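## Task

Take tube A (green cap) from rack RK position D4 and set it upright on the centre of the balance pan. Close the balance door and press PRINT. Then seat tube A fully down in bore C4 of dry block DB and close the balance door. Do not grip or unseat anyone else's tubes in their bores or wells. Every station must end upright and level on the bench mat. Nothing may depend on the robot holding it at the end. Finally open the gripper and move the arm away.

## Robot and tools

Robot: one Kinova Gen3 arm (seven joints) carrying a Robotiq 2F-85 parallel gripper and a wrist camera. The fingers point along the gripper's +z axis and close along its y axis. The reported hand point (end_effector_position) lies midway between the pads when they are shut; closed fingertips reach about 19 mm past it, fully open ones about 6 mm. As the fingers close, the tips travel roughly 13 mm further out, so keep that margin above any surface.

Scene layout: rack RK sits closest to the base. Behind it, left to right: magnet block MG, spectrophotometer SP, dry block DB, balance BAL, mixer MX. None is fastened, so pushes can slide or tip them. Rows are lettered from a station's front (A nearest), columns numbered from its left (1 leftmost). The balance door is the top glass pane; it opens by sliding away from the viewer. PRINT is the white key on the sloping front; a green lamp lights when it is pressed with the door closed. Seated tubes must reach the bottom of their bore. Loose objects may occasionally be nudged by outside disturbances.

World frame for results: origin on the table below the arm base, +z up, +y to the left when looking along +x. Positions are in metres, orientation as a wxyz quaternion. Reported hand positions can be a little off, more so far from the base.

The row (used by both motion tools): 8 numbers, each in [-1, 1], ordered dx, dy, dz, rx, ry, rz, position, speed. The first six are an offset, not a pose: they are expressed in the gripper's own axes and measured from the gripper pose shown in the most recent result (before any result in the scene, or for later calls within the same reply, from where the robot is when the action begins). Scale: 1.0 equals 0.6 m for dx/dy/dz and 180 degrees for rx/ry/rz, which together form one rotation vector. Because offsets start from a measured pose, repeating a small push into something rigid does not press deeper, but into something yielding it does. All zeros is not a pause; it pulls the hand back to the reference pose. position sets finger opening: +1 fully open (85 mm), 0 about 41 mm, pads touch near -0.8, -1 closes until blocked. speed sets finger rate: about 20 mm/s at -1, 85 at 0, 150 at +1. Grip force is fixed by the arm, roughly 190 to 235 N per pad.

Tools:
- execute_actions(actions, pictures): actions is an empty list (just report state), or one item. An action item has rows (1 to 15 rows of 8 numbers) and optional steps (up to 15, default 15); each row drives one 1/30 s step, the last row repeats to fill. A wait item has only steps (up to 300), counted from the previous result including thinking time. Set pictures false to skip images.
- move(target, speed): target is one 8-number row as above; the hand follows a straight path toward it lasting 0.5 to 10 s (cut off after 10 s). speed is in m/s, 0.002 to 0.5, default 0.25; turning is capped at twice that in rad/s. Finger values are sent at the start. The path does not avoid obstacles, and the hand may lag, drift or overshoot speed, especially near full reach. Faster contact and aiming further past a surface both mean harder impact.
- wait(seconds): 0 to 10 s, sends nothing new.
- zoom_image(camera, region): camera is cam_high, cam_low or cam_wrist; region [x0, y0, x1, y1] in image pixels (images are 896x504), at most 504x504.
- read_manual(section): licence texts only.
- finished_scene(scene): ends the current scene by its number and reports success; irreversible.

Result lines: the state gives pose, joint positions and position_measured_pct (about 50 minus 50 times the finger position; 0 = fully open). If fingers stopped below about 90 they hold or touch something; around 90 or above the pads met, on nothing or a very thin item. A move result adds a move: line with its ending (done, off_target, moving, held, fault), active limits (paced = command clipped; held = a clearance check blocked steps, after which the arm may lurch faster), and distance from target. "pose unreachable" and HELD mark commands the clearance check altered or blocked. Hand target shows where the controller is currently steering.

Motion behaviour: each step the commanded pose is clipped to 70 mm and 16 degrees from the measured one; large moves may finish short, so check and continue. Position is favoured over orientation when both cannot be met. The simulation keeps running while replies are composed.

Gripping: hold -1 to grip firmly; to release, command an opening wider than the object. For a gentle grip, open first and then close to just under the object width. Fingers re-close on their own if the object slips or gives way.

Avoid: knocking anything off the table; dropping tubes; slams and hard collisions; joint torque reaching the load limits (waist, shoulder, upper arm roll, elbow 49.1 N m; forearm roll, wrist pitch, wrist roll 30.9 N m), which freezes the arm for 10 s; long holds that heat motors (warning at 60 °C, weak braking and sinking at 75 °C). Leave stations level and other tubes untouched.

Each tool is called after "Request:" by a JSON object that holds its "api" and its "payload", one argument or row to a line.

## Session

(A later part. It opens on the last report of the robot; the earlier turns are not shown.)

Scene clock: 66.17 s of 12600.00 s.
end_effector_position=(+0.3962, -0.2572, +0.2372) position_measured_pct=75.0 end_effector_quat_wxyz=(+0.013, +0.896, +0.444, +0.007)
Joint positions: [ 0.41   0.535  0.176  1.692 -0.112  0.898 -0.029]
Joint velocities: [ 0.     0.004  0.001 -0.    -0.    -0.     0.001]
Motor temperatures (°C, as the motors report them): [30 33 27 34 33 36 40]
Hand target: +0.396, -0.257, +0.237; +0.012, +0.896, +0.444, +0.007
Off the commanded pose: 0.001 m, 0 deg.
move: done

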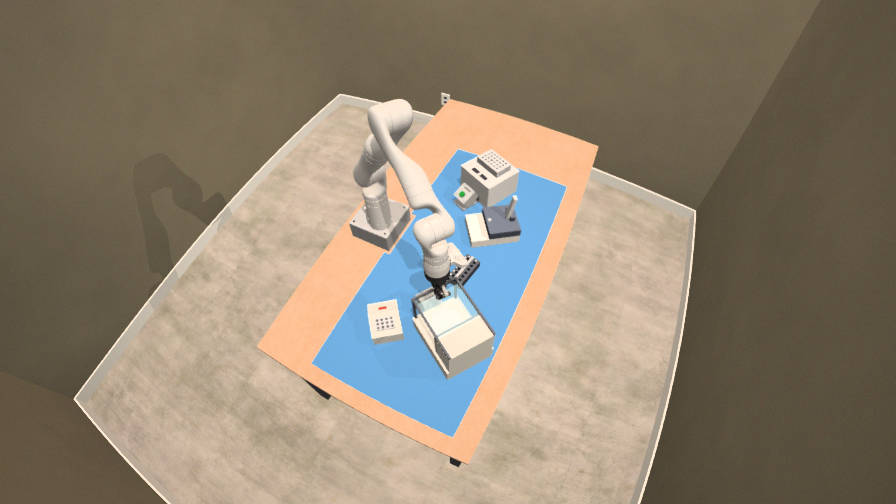

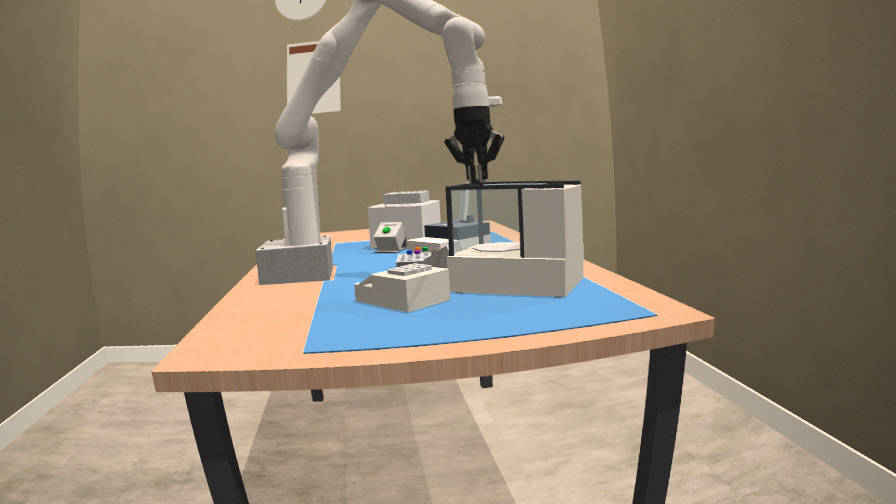

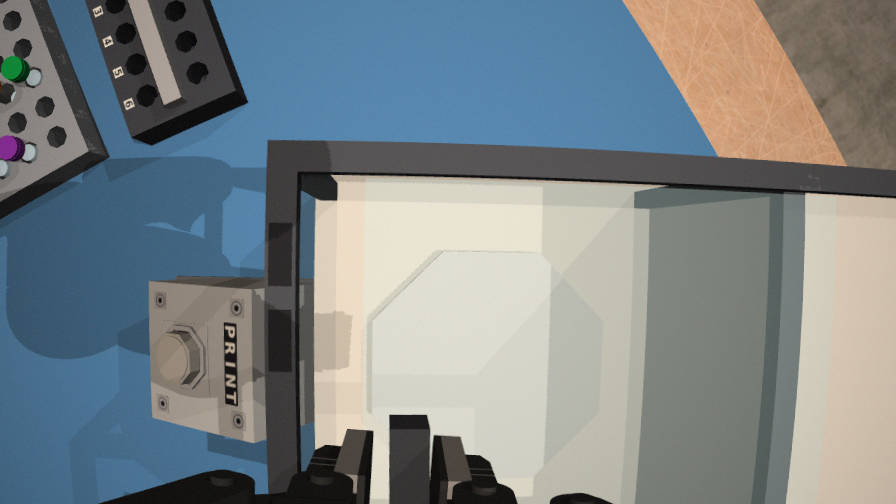

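Request:
{"api": "move", "payload": {
  "target": [0,0,0,0,0,0,-0.68,0]
}}

Scene clock: 83.33 s of 12600.00 s.
end_effector_position=(+0.3964, -0.2572, +0.2374) position_measured_pct=81.3 end_effector_quat_wxyz=(+0.014, +0.895, +0.445, +0.007)
Joint positions: [ 0.41   0.535  0.176  1.691 -0.11   0.897 -0.027]
Joint velocities: [-0.    -0.     0.001  0.    -0.001 -0.001 -0.   ]
Motor temperatures (°C, as the motors report them): [30 34 27 34 33 36 40]
Hand target: +0.396, -0.257, +0.237; +0.013, +0.896, +0.444, +0.007
Off the commanded pose: 0.000 m, 0 deg.
move: done

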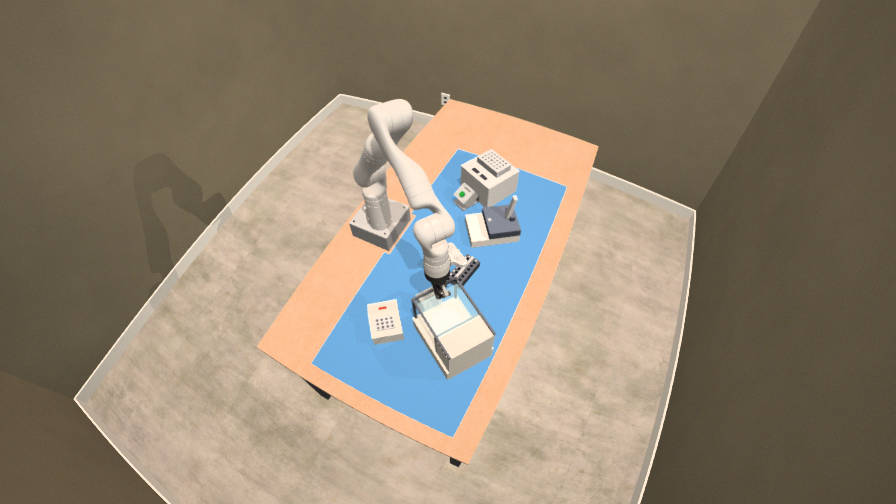

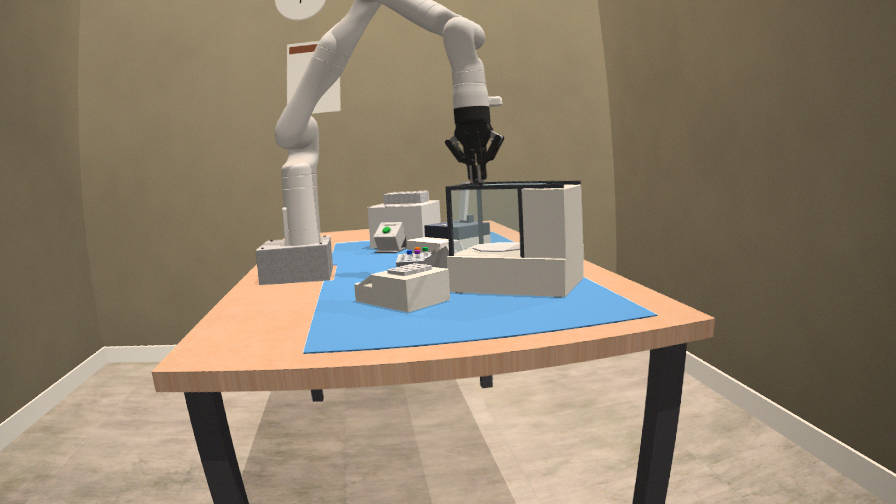

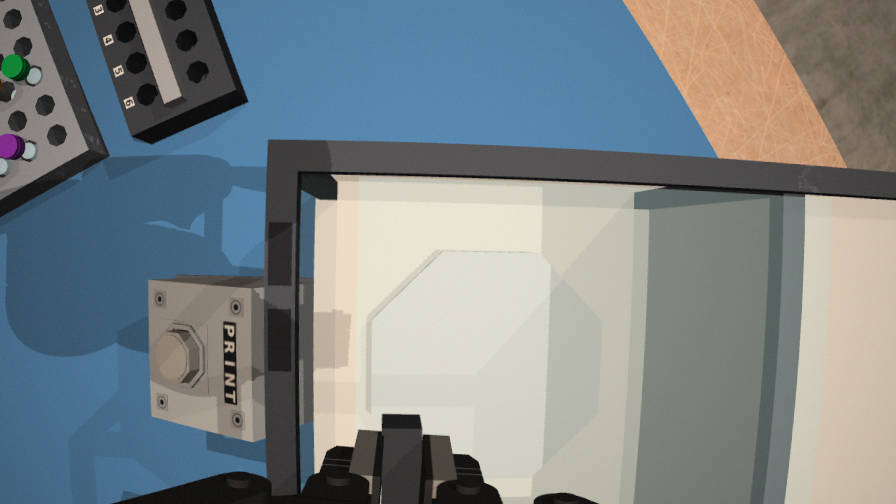

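Request:
{"api": "move", "payload": {
  "target": [0,0.18,0,0,0,0,-0.68,0],
  "speed": 0.08
}}

Scene clock: 88.00 s of 12600.00 s.
end_effector_position=(+0.4836, -0.3163, +0.2381) position_measured_pct=81.3 end_effector_quat_wxyz=(+0.009, +0.893, +0.449, +0.007)
Joint positions: [ 0.454  0.756  0.173  1.263 -0.134  1.114 -0.009]
Joint velocities: [-0.001  0.005  0.005 -0.009 -0.004  0.01   0.002]
Motor temperatures (°C, as the motors report them): [30 34 27 34 33 36 40]
Hand target: +0.483, -0.322, +0.241; +0.014, +0.895, +0.445, +0.007
Off the commanded pose: 0.007 m, 1 deg.
move: off_target

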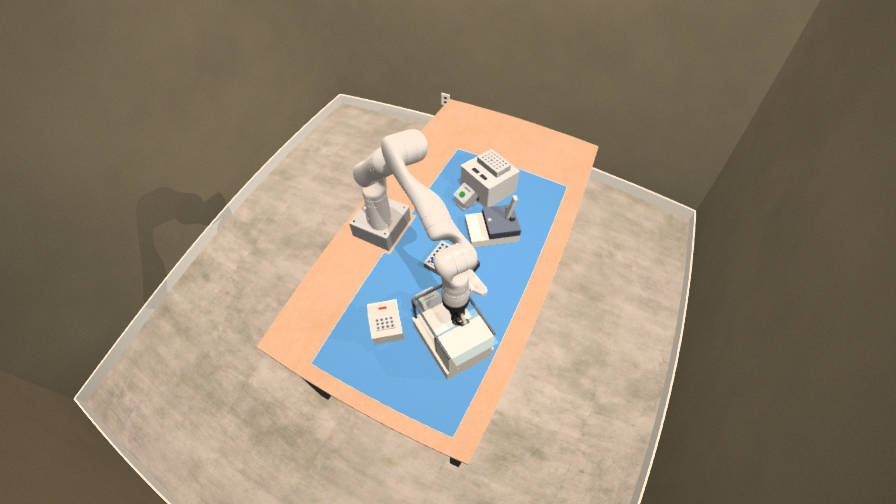

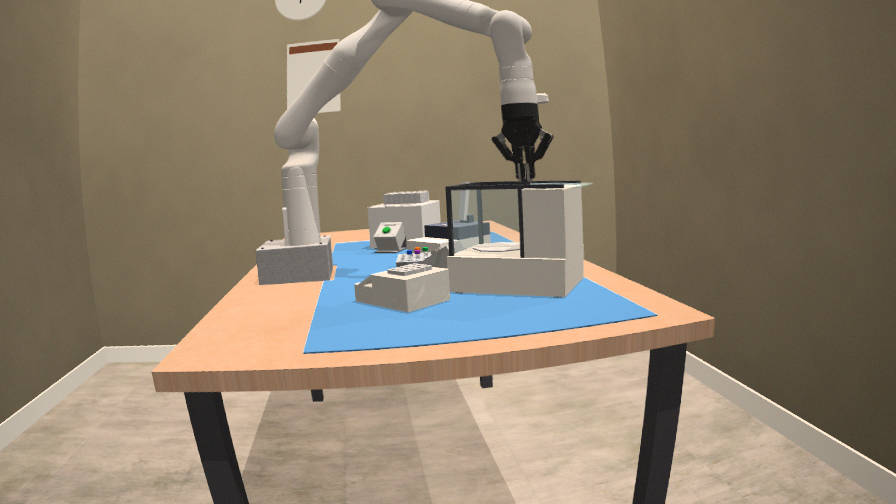

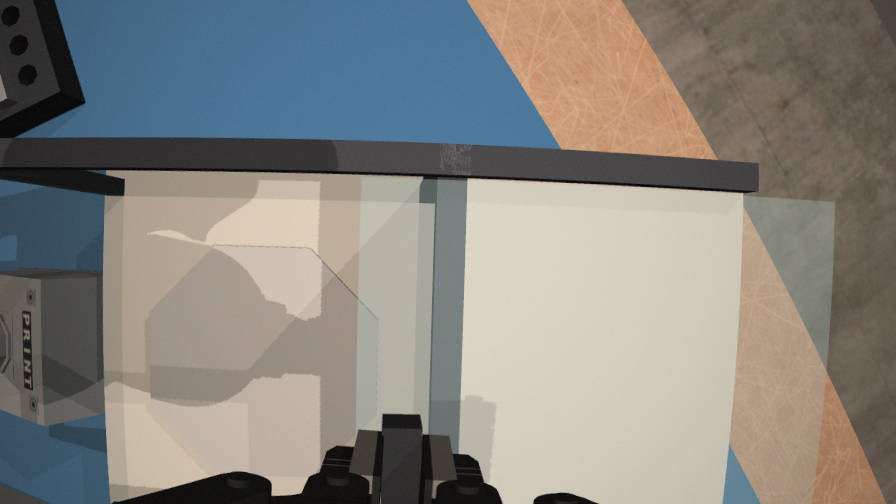

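Request:
{"api": "execute_actions", "payload": {
  "actions": [
    {"rows":[[0,-0.005,0,0,0,0,-0.3,0.5]],"steps":10}
  ],
  "pictures": false
}}

Request:
{"api": "move", "payload": {
  "target": [0,0,-0.1,0,0,0,-0.3,0.5],
  "speed": 0.15
}}

Scene clock: 97.93 s of 12600.00 s.
end_effector_position=(+0.4813, -0.3146, +0.2379) position_measured_pct=65.5 end_effector_quat_wxyz=(+0.009, +0.893, +0.449, +0.007)
Joint positions: [ 0.452  0.75   0.174  1.276 -0.134  1.108 -0.009]
Joint velocities: [ 0.    -0.004  0.     0.006 -0.001 -0.003  0.001]
Motor temperatures (°C, as the motors report them): [30 34 27 34 33 36 40]
Hand target: +0.481, -0.315, +0.238; +0.009, +0.893, +0.449, +0.007
Off the commanded pose: 0.000 m, 0 deg.
Steps of this call (steps 1 to 288: nothing new was sent; steps 289 to 298: all 10 steps of this action). Readings (end_effector_position | what the end effector reports):
289: (+0.4836, -0.3161, +0.2381) | position_measured_pct=81.3
290: (+0.4833, -0.3154, +0.2378) | position_measured_pct=81.0
292: (+0.4822, -0.3149, +0.2378) | position_measured_pct=75.4
296: (+0.4813, -0.3147, +0.2378) | position_measured_pct=65.9
298: the state above

Scene clock: 99.03 s of 12600.00 s.
end_effector_position=(+0.4799, -0.3139, +0.2979) position_measured_pct=65.1 end_effector_quat_wxyz=(+0.009, +0.893, +0.449, +0.007)
Joint positions: [ 0.45   0.691  0.184  1.184 -0.126  1.257 -0.018]
Joint velocities: [-0.    -0.001  0.001 -0.003  0.001  0.004 -0.001]
Motor temperatures (°C, as the motors report them): [30 34 27 34 33 36 40]
Hand target: +0.480, -0.314, +0.298; +0.009, +0.893, +0.449, +0.007
Off the commanded pose: 0.000 m, 0 deg.
move: done

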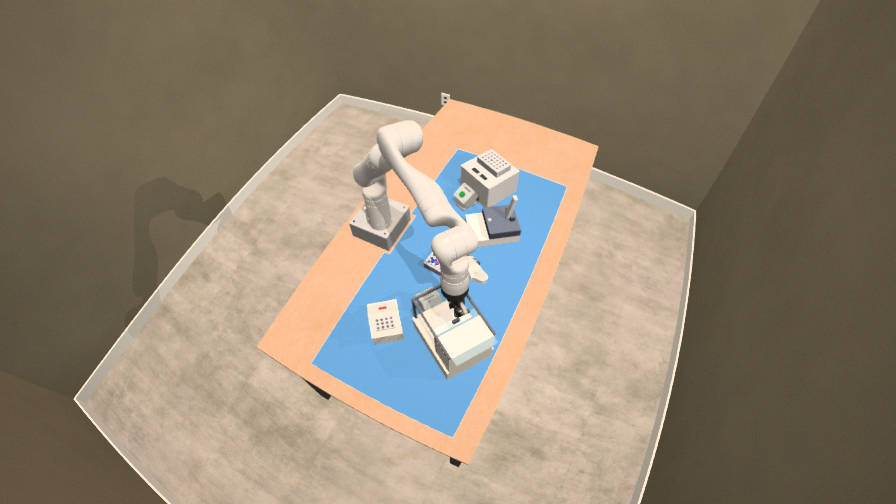

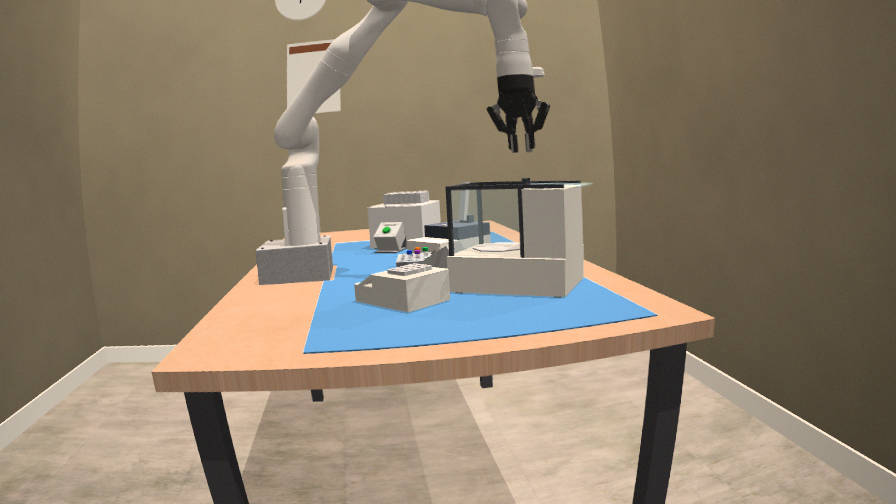

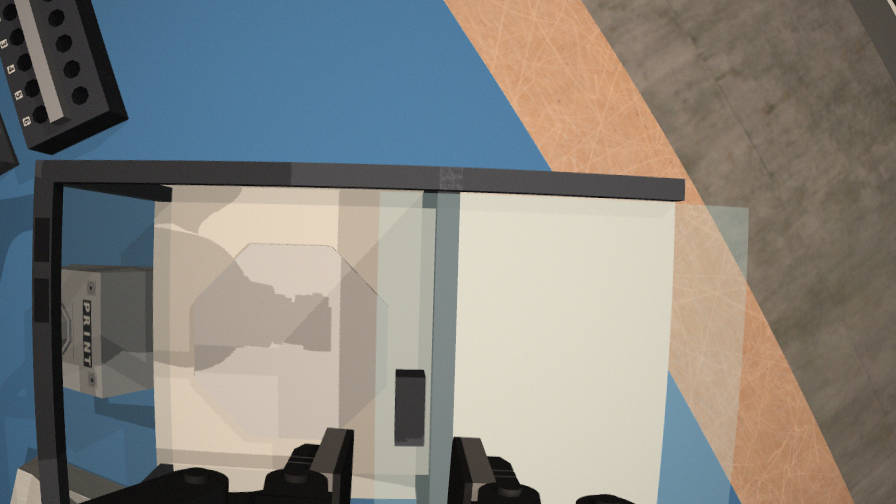

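Request:
{"api": "move", "payload": {
  "target": [0.15,-0.508,0.12,0,0,0,-0.3,0.5],
  "speed": 0.25
}}

Scene clock: 136.20 s of 12600.00 s.
end_effector_position=(+0.2891, -0.0623, +0.2185) position_measured_pct=65.1 end_effector_quat_wxyz=(+0.009, +0.894, +0.448, +0.006)
Joint positions: [ 0.028  0.246  0.118  2.261 -0.037  0.619 -0.476]
Joint velocities: [-0.015 -0.006 -0.005  0.003  0.01  -0.005 -0.016]
Motor temperatures (°C, as the motors report them): [30 35 27 34 33 36 40]
Hand target: +0.289, -0.062, +0.219; +0.009, +0.894, +0.449, +0.006
Off the commanded pose: 0.003 m, 0 deg.
move: done

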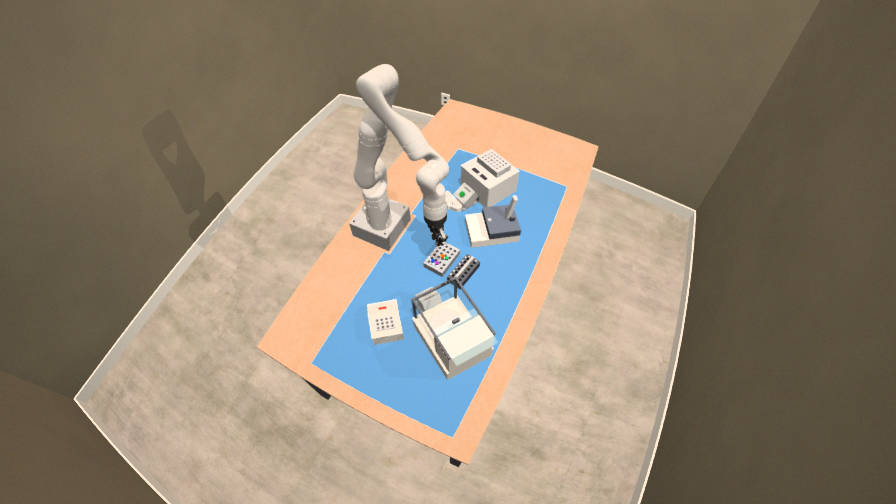

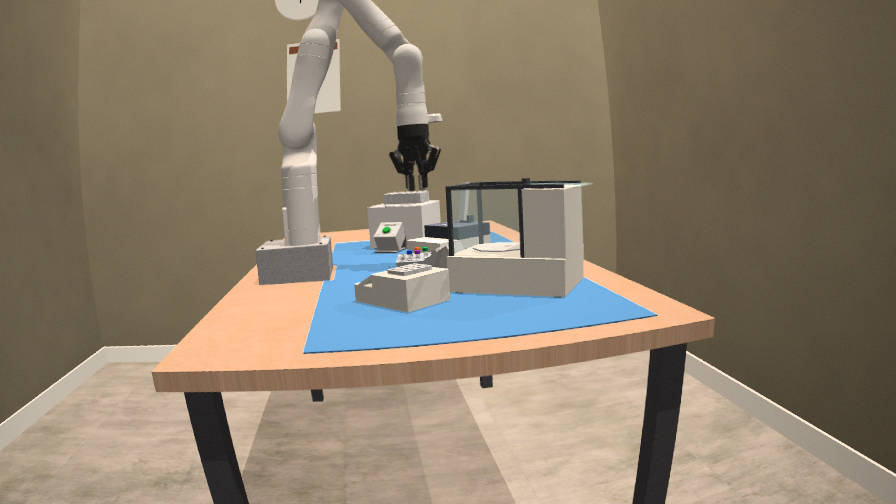

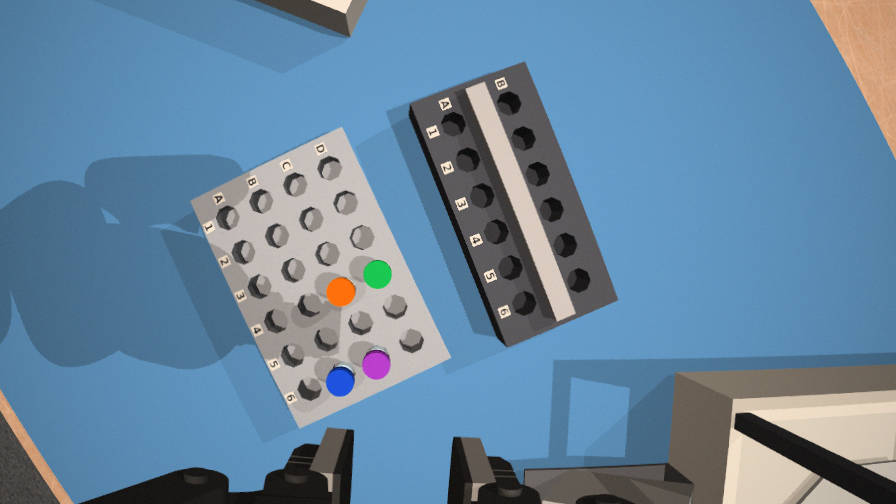

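Request:
{"api": "move", "payload": {
  "target": [0.02,-0.024,0.1,0,0,0.363,-0.35,0.5],
  "speed": 0.15
}}

Scene clock: 153.53 s of 12600.00 s.
end_effector_position=(+0.2861, -0.0448, +0.1585) position_measured_pct=67.5 end_effector_quat_wxyz=(+0.004, +0.994, -0.105, +0.010)
Joint positions: [-0.19   0.423  0.333  2.362 -0.349  0.38  -1.35 ]
Joint velocities: [-0.004  0.003  0.     0.001 -0.002 -0.001 -0.007]
Motor temperatures (°C, as the motors report them): [30 35 27 34 33 36 40]
Hand target: +0.286, -0.045, +0.158; +0.004, +0.994, -0.105, +0.010
Off the commanded pose: 0.000 m, 0 deg.
move: done

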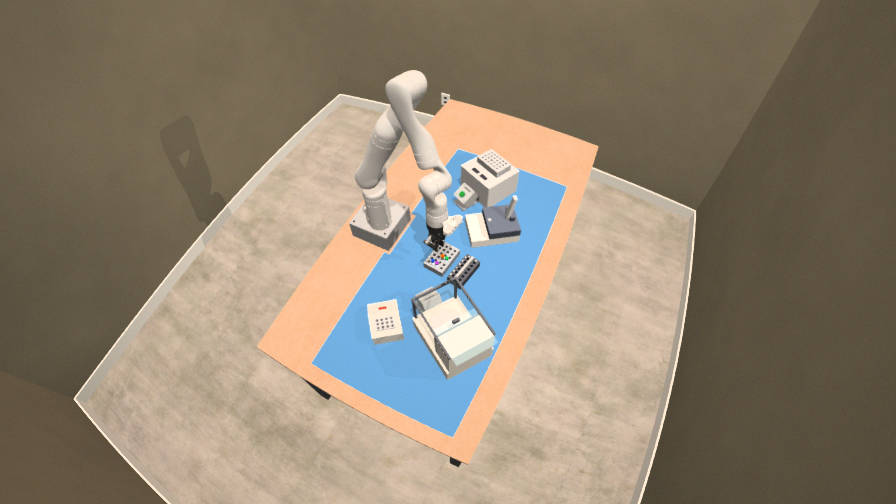

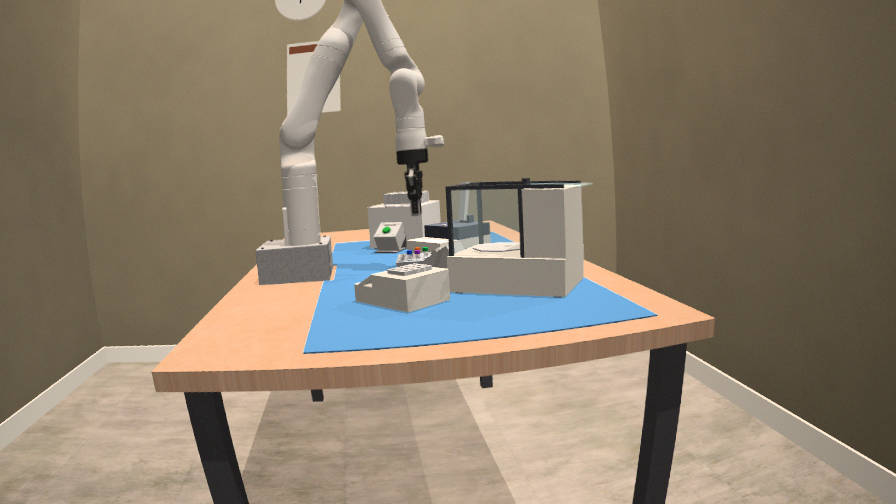

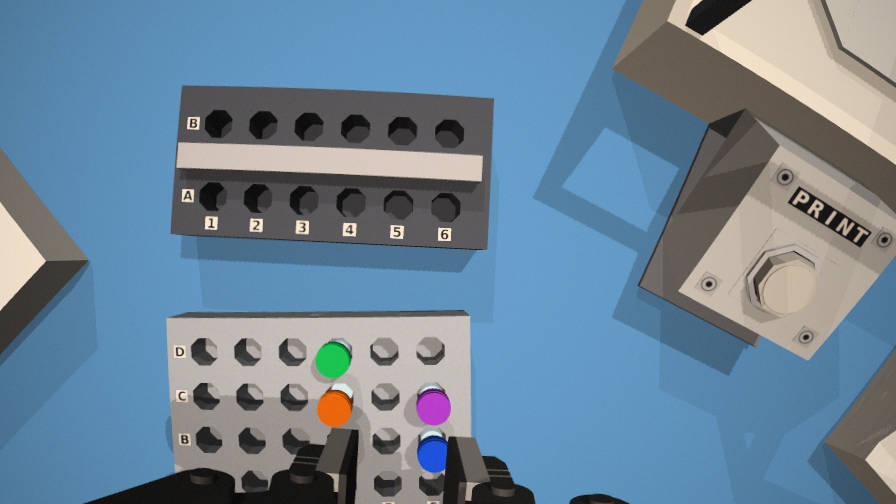

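Request:
{"api": "move", "payload": {
  "target": [0.025,-0.045,0.07,0,0,0,-0.45,0.5],
  "speed": 0.08
}}

Scene clock: 162.43 s of 12600.00 s.
end_effector_position=(+0.3074, -0.0220, +0.1171) position_measured_pct=72.6 end_effector_quat_wxyz=(+0.004, +0.994, -0.105, +0.011)
Joint positions: [-0.179  0.566  0.223  2.335 -0.442  0.258 -1.352]
Joint velocities: [ 0.002  0.009 -0.003 -0.002 -0.002 -0.003 -0.001]
Motor temperatures (°C, as the motors report them): [30 34 27 34 33 36 40]
Hand target: +0.307, -0.022, +0.117; +0.004, +0.994, -0.105, +0.010
Off the commanded pose: 0.000 m, 0 deg.
move: done

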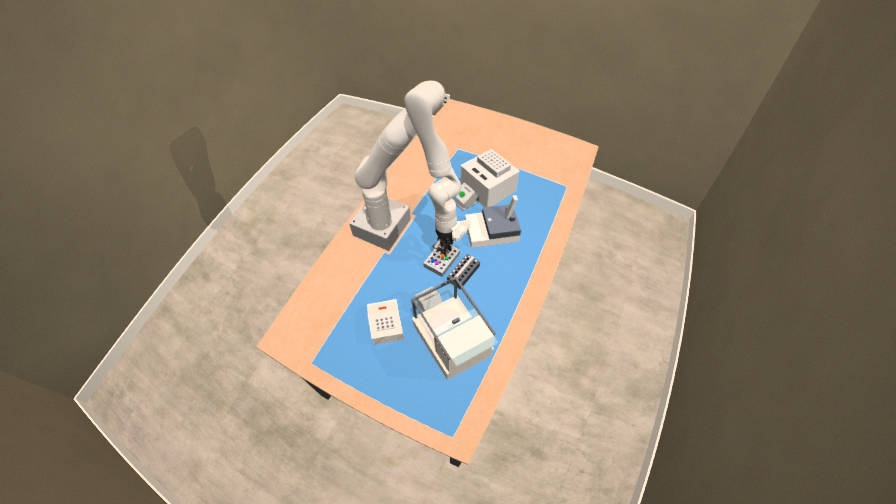

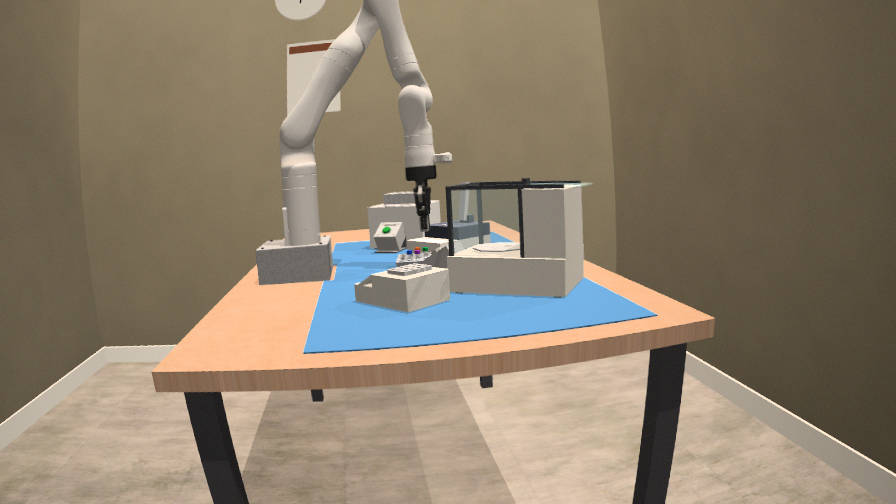

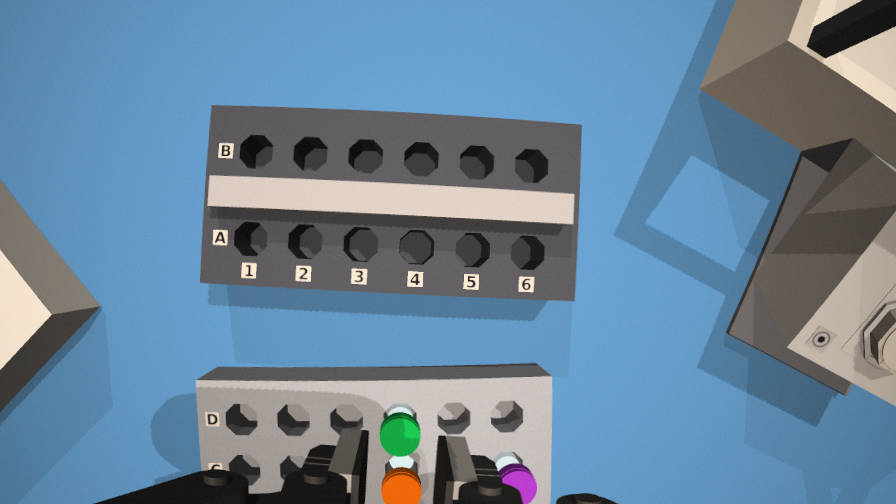

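Request:
{"api": "move", "payload": {
  "target": [0.003,-0.001,0.05,0,0,0,-0.45,0.5],
  "speed": 0.05
}}

Scene clock: 170.97 s of 12600.00 s.
end_effector_position=(+0.3101, -0.0220, +0.0875) position_measured_pct=72.6 end_effector_quat_wxyz=(+0.004, +0.994, -0.105, +0.011)
Joint positions: [-0.109  0.656  0.131  2.337 -0.477  0.152 -1.322]
Joint velocities: [ 0.008  0.008 -0.004  0.    -0.003 -0.005  0.002]
Motor temperatures (°C, as the motors report them): [30 34 27 34 33 36 40]
Hand target: +0.310, -0.022, +0.087; +0.004, +0.994, -0.105, +0.011
Off the commanded pose: 0.000 m, 0 deg.
move: done

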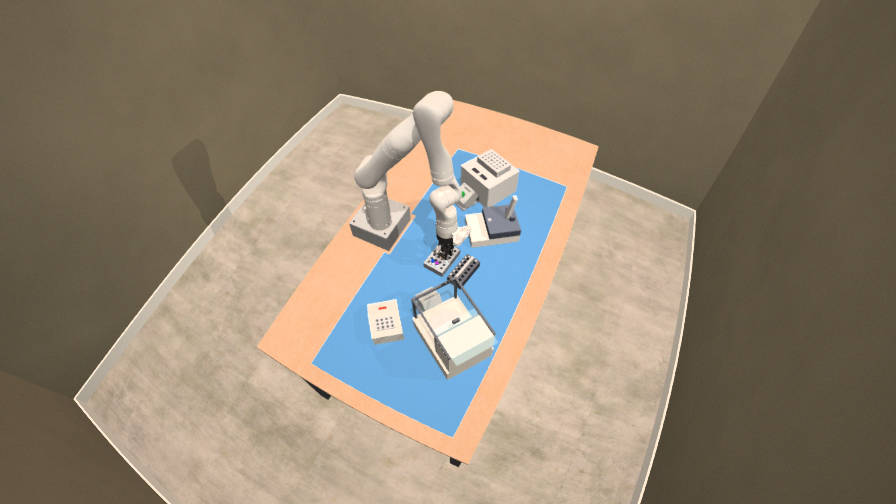

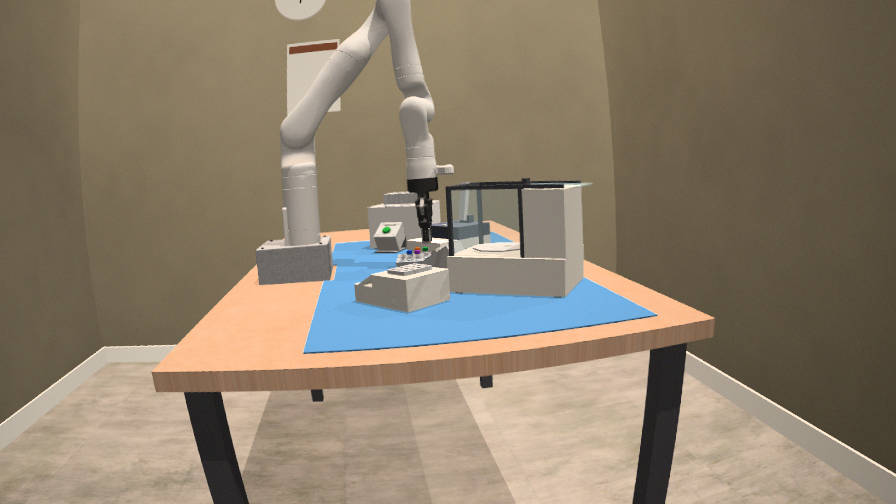

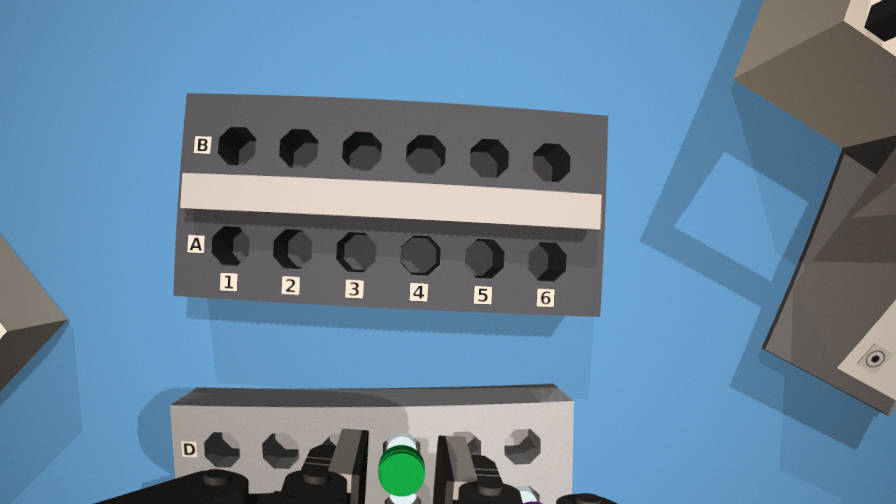

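Request:
{"api": "move", "payload": {
  "target": [0.001,0,0.04,0,0,0,-0.45,0.5],
  "speed": 0.03
}}

Request:
{"api": "move", "payload": {
  "target": [0,0,0,0,0,0,-1,0]
}}

Scene clock: 176.40 s of 12600.00 s.
end_effector_position=(+0.3114, -0.0223, +0.0638) position_measured_pct=72.6 end_effector_quat_wxyz=(+0.004, +0.994, -0.105, +0.011)
Joint positions: [-0.058  0.73   0.063  2.334 -0.49   0.068 -1.31 ]
Joint velocities: [ 0.005  0.007 -0.002  0.002 -0.001 -0.005  0.   ]
Motor temperatures (°C, as the motors report them): [30 34 27 34 33 36 40]
Hand target: +0.311, -0.022, +0.064; +0.004, +0.994, -0.105, +0.011
Off the commanded pose: 0.000 m, 0 deg.
move: done

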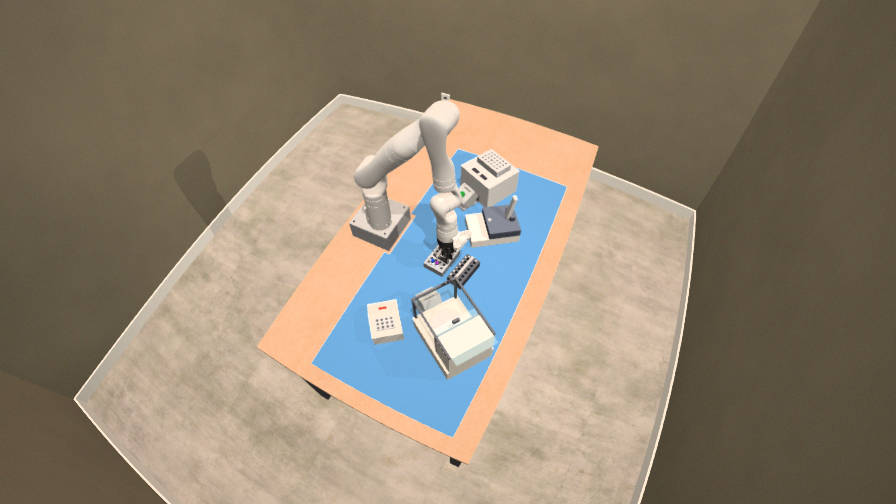

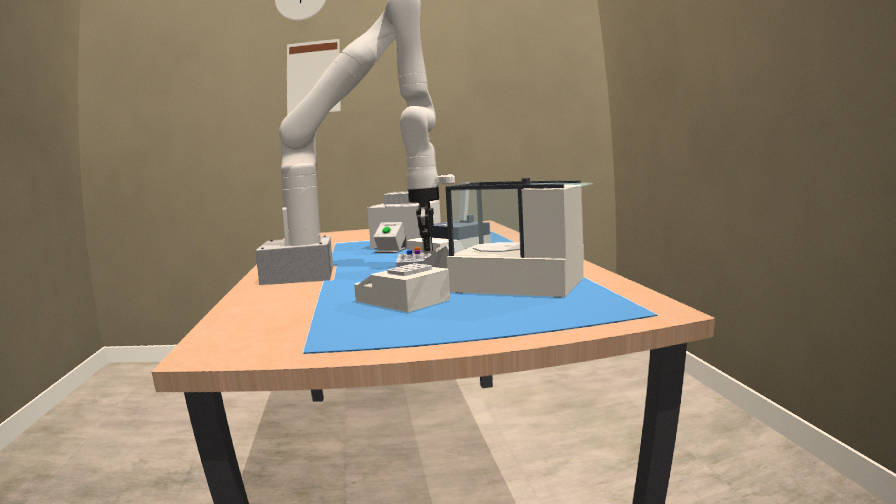

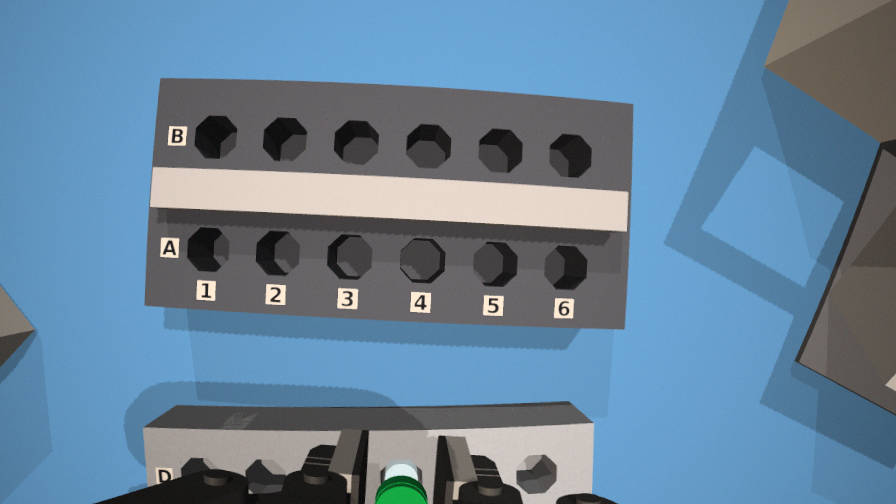

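Scene clock: 176.90 s of 12600.00 s.
end_effector_position=(+0.3115, -0.0223, +0.0640) position_measured_pct=84.1 end_effector_quat_wxyz=(+0.004, +0.994, -0.105, +0.011)
Joint positions: [-0.058  0.729  0.063  2.334 -0.49   0.068 -1.31 ]
Joint velocities: [ 0.     0.    -0.001  0.    -0.001 -0.     0.   ]
Motor temperatures (°C, as the motors report them): [30 34 27 34 33 36 40]
Hand target: +0.311, -0.022, +0.064; +0.004, +0.994, -0.105, +0.011
Off the commanded pose: 0.000 m, 0 deg.
move: done

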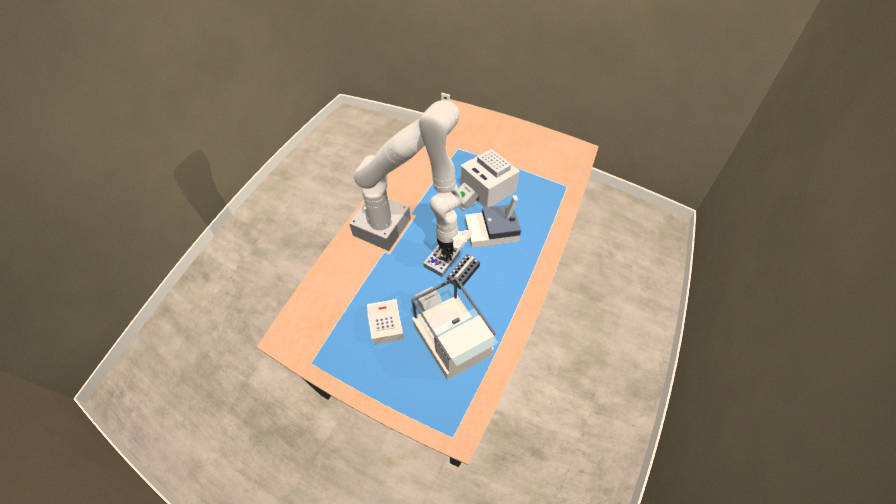

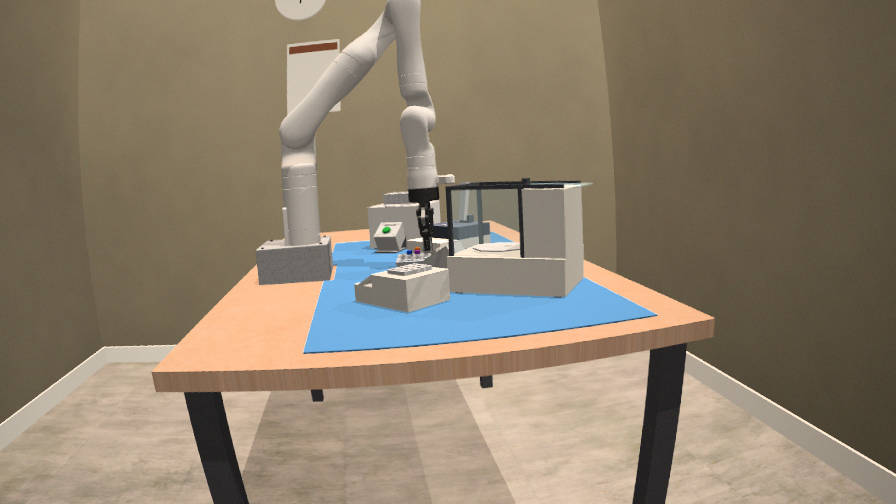

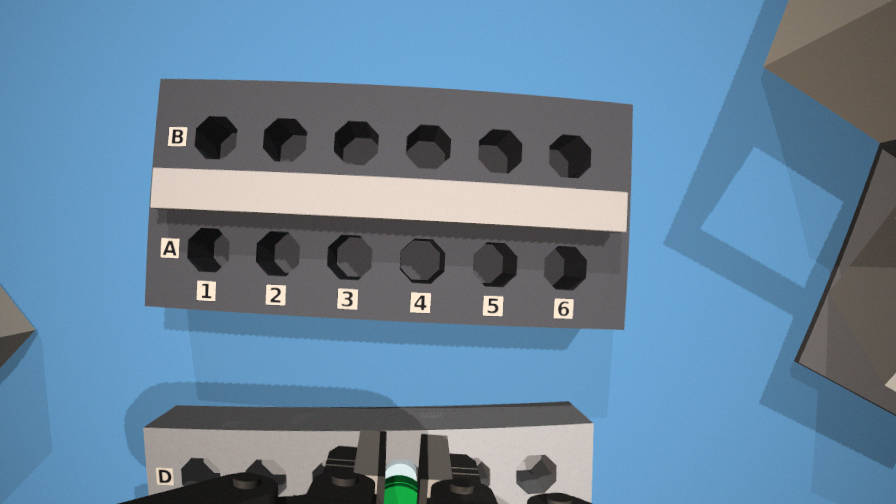

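Request:
{"api": "move", "payload": {
  "target": [0,0,-0.38,0,0,0,-1,0],
  "speed": 0.1
}}

Scene clock: 188.90 s of 12600.00 s.
end_effector_position=(+0.3060, -0.0198, +0.2912) position_measured_pct=84.1 end_effector_quat_wxyz=(+0.004, +0.994, -0.105, +0.011)
Joint positions: [-0.473  0.123  0.508  2.113 -0.065  0.903 -1.716]
Joint velocities: [-0.002 -0.006 -0.002 -0.001  0.003  0.003 -0.003]
Motor temperatures (°C, as the motors report them): [30 34 27 34 33 36 40]
Hand target: +0.306, -0.020, +0.291; +0.004, +0.994, -0.105, +0.011
Off the commanded pose: 0.001 m, 0 deg.
move: done

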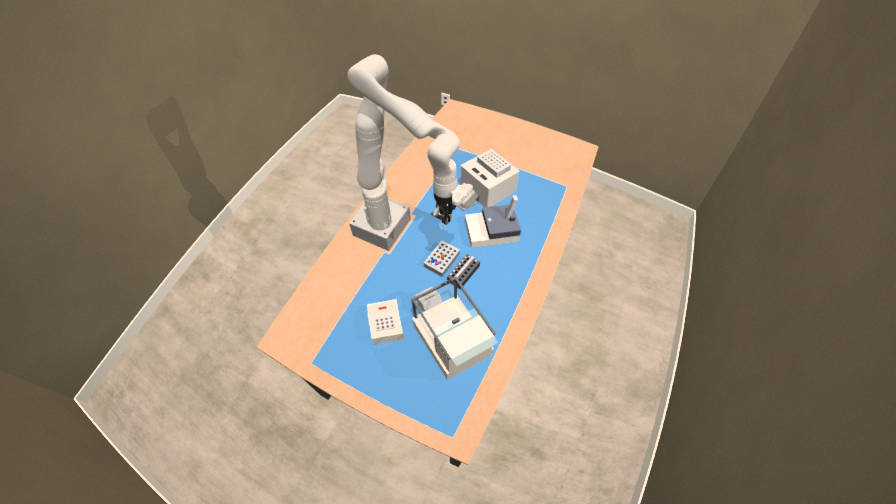

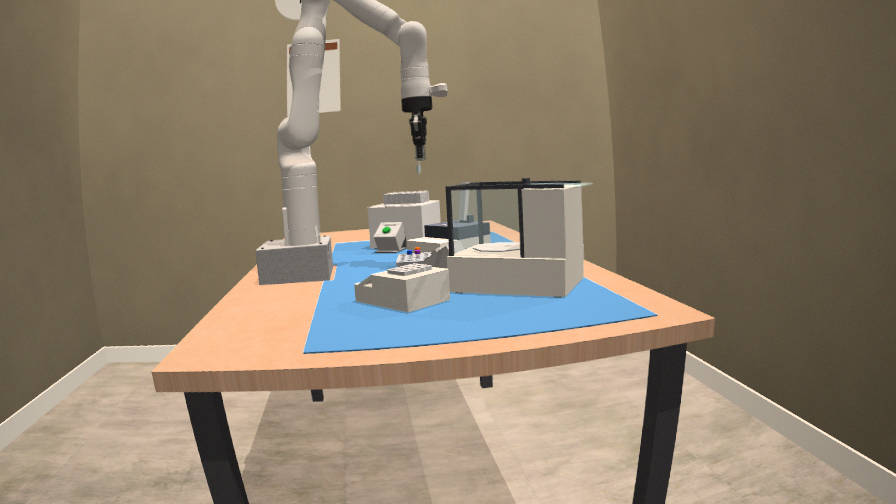

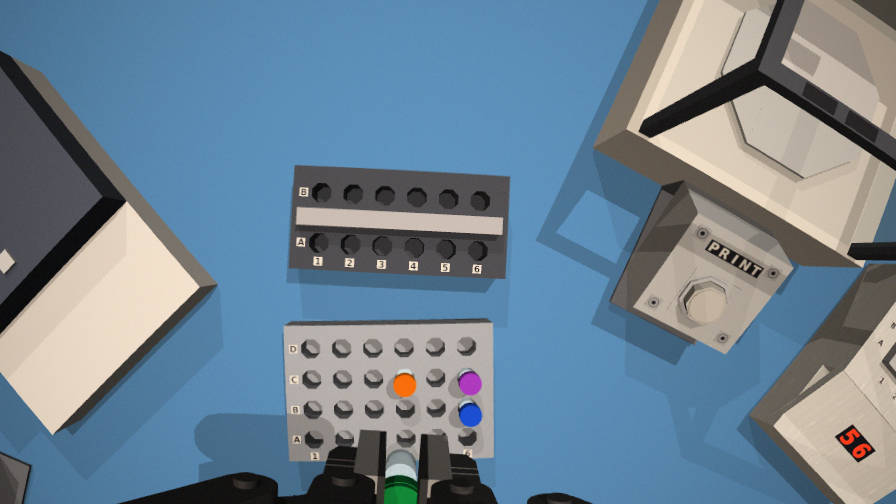

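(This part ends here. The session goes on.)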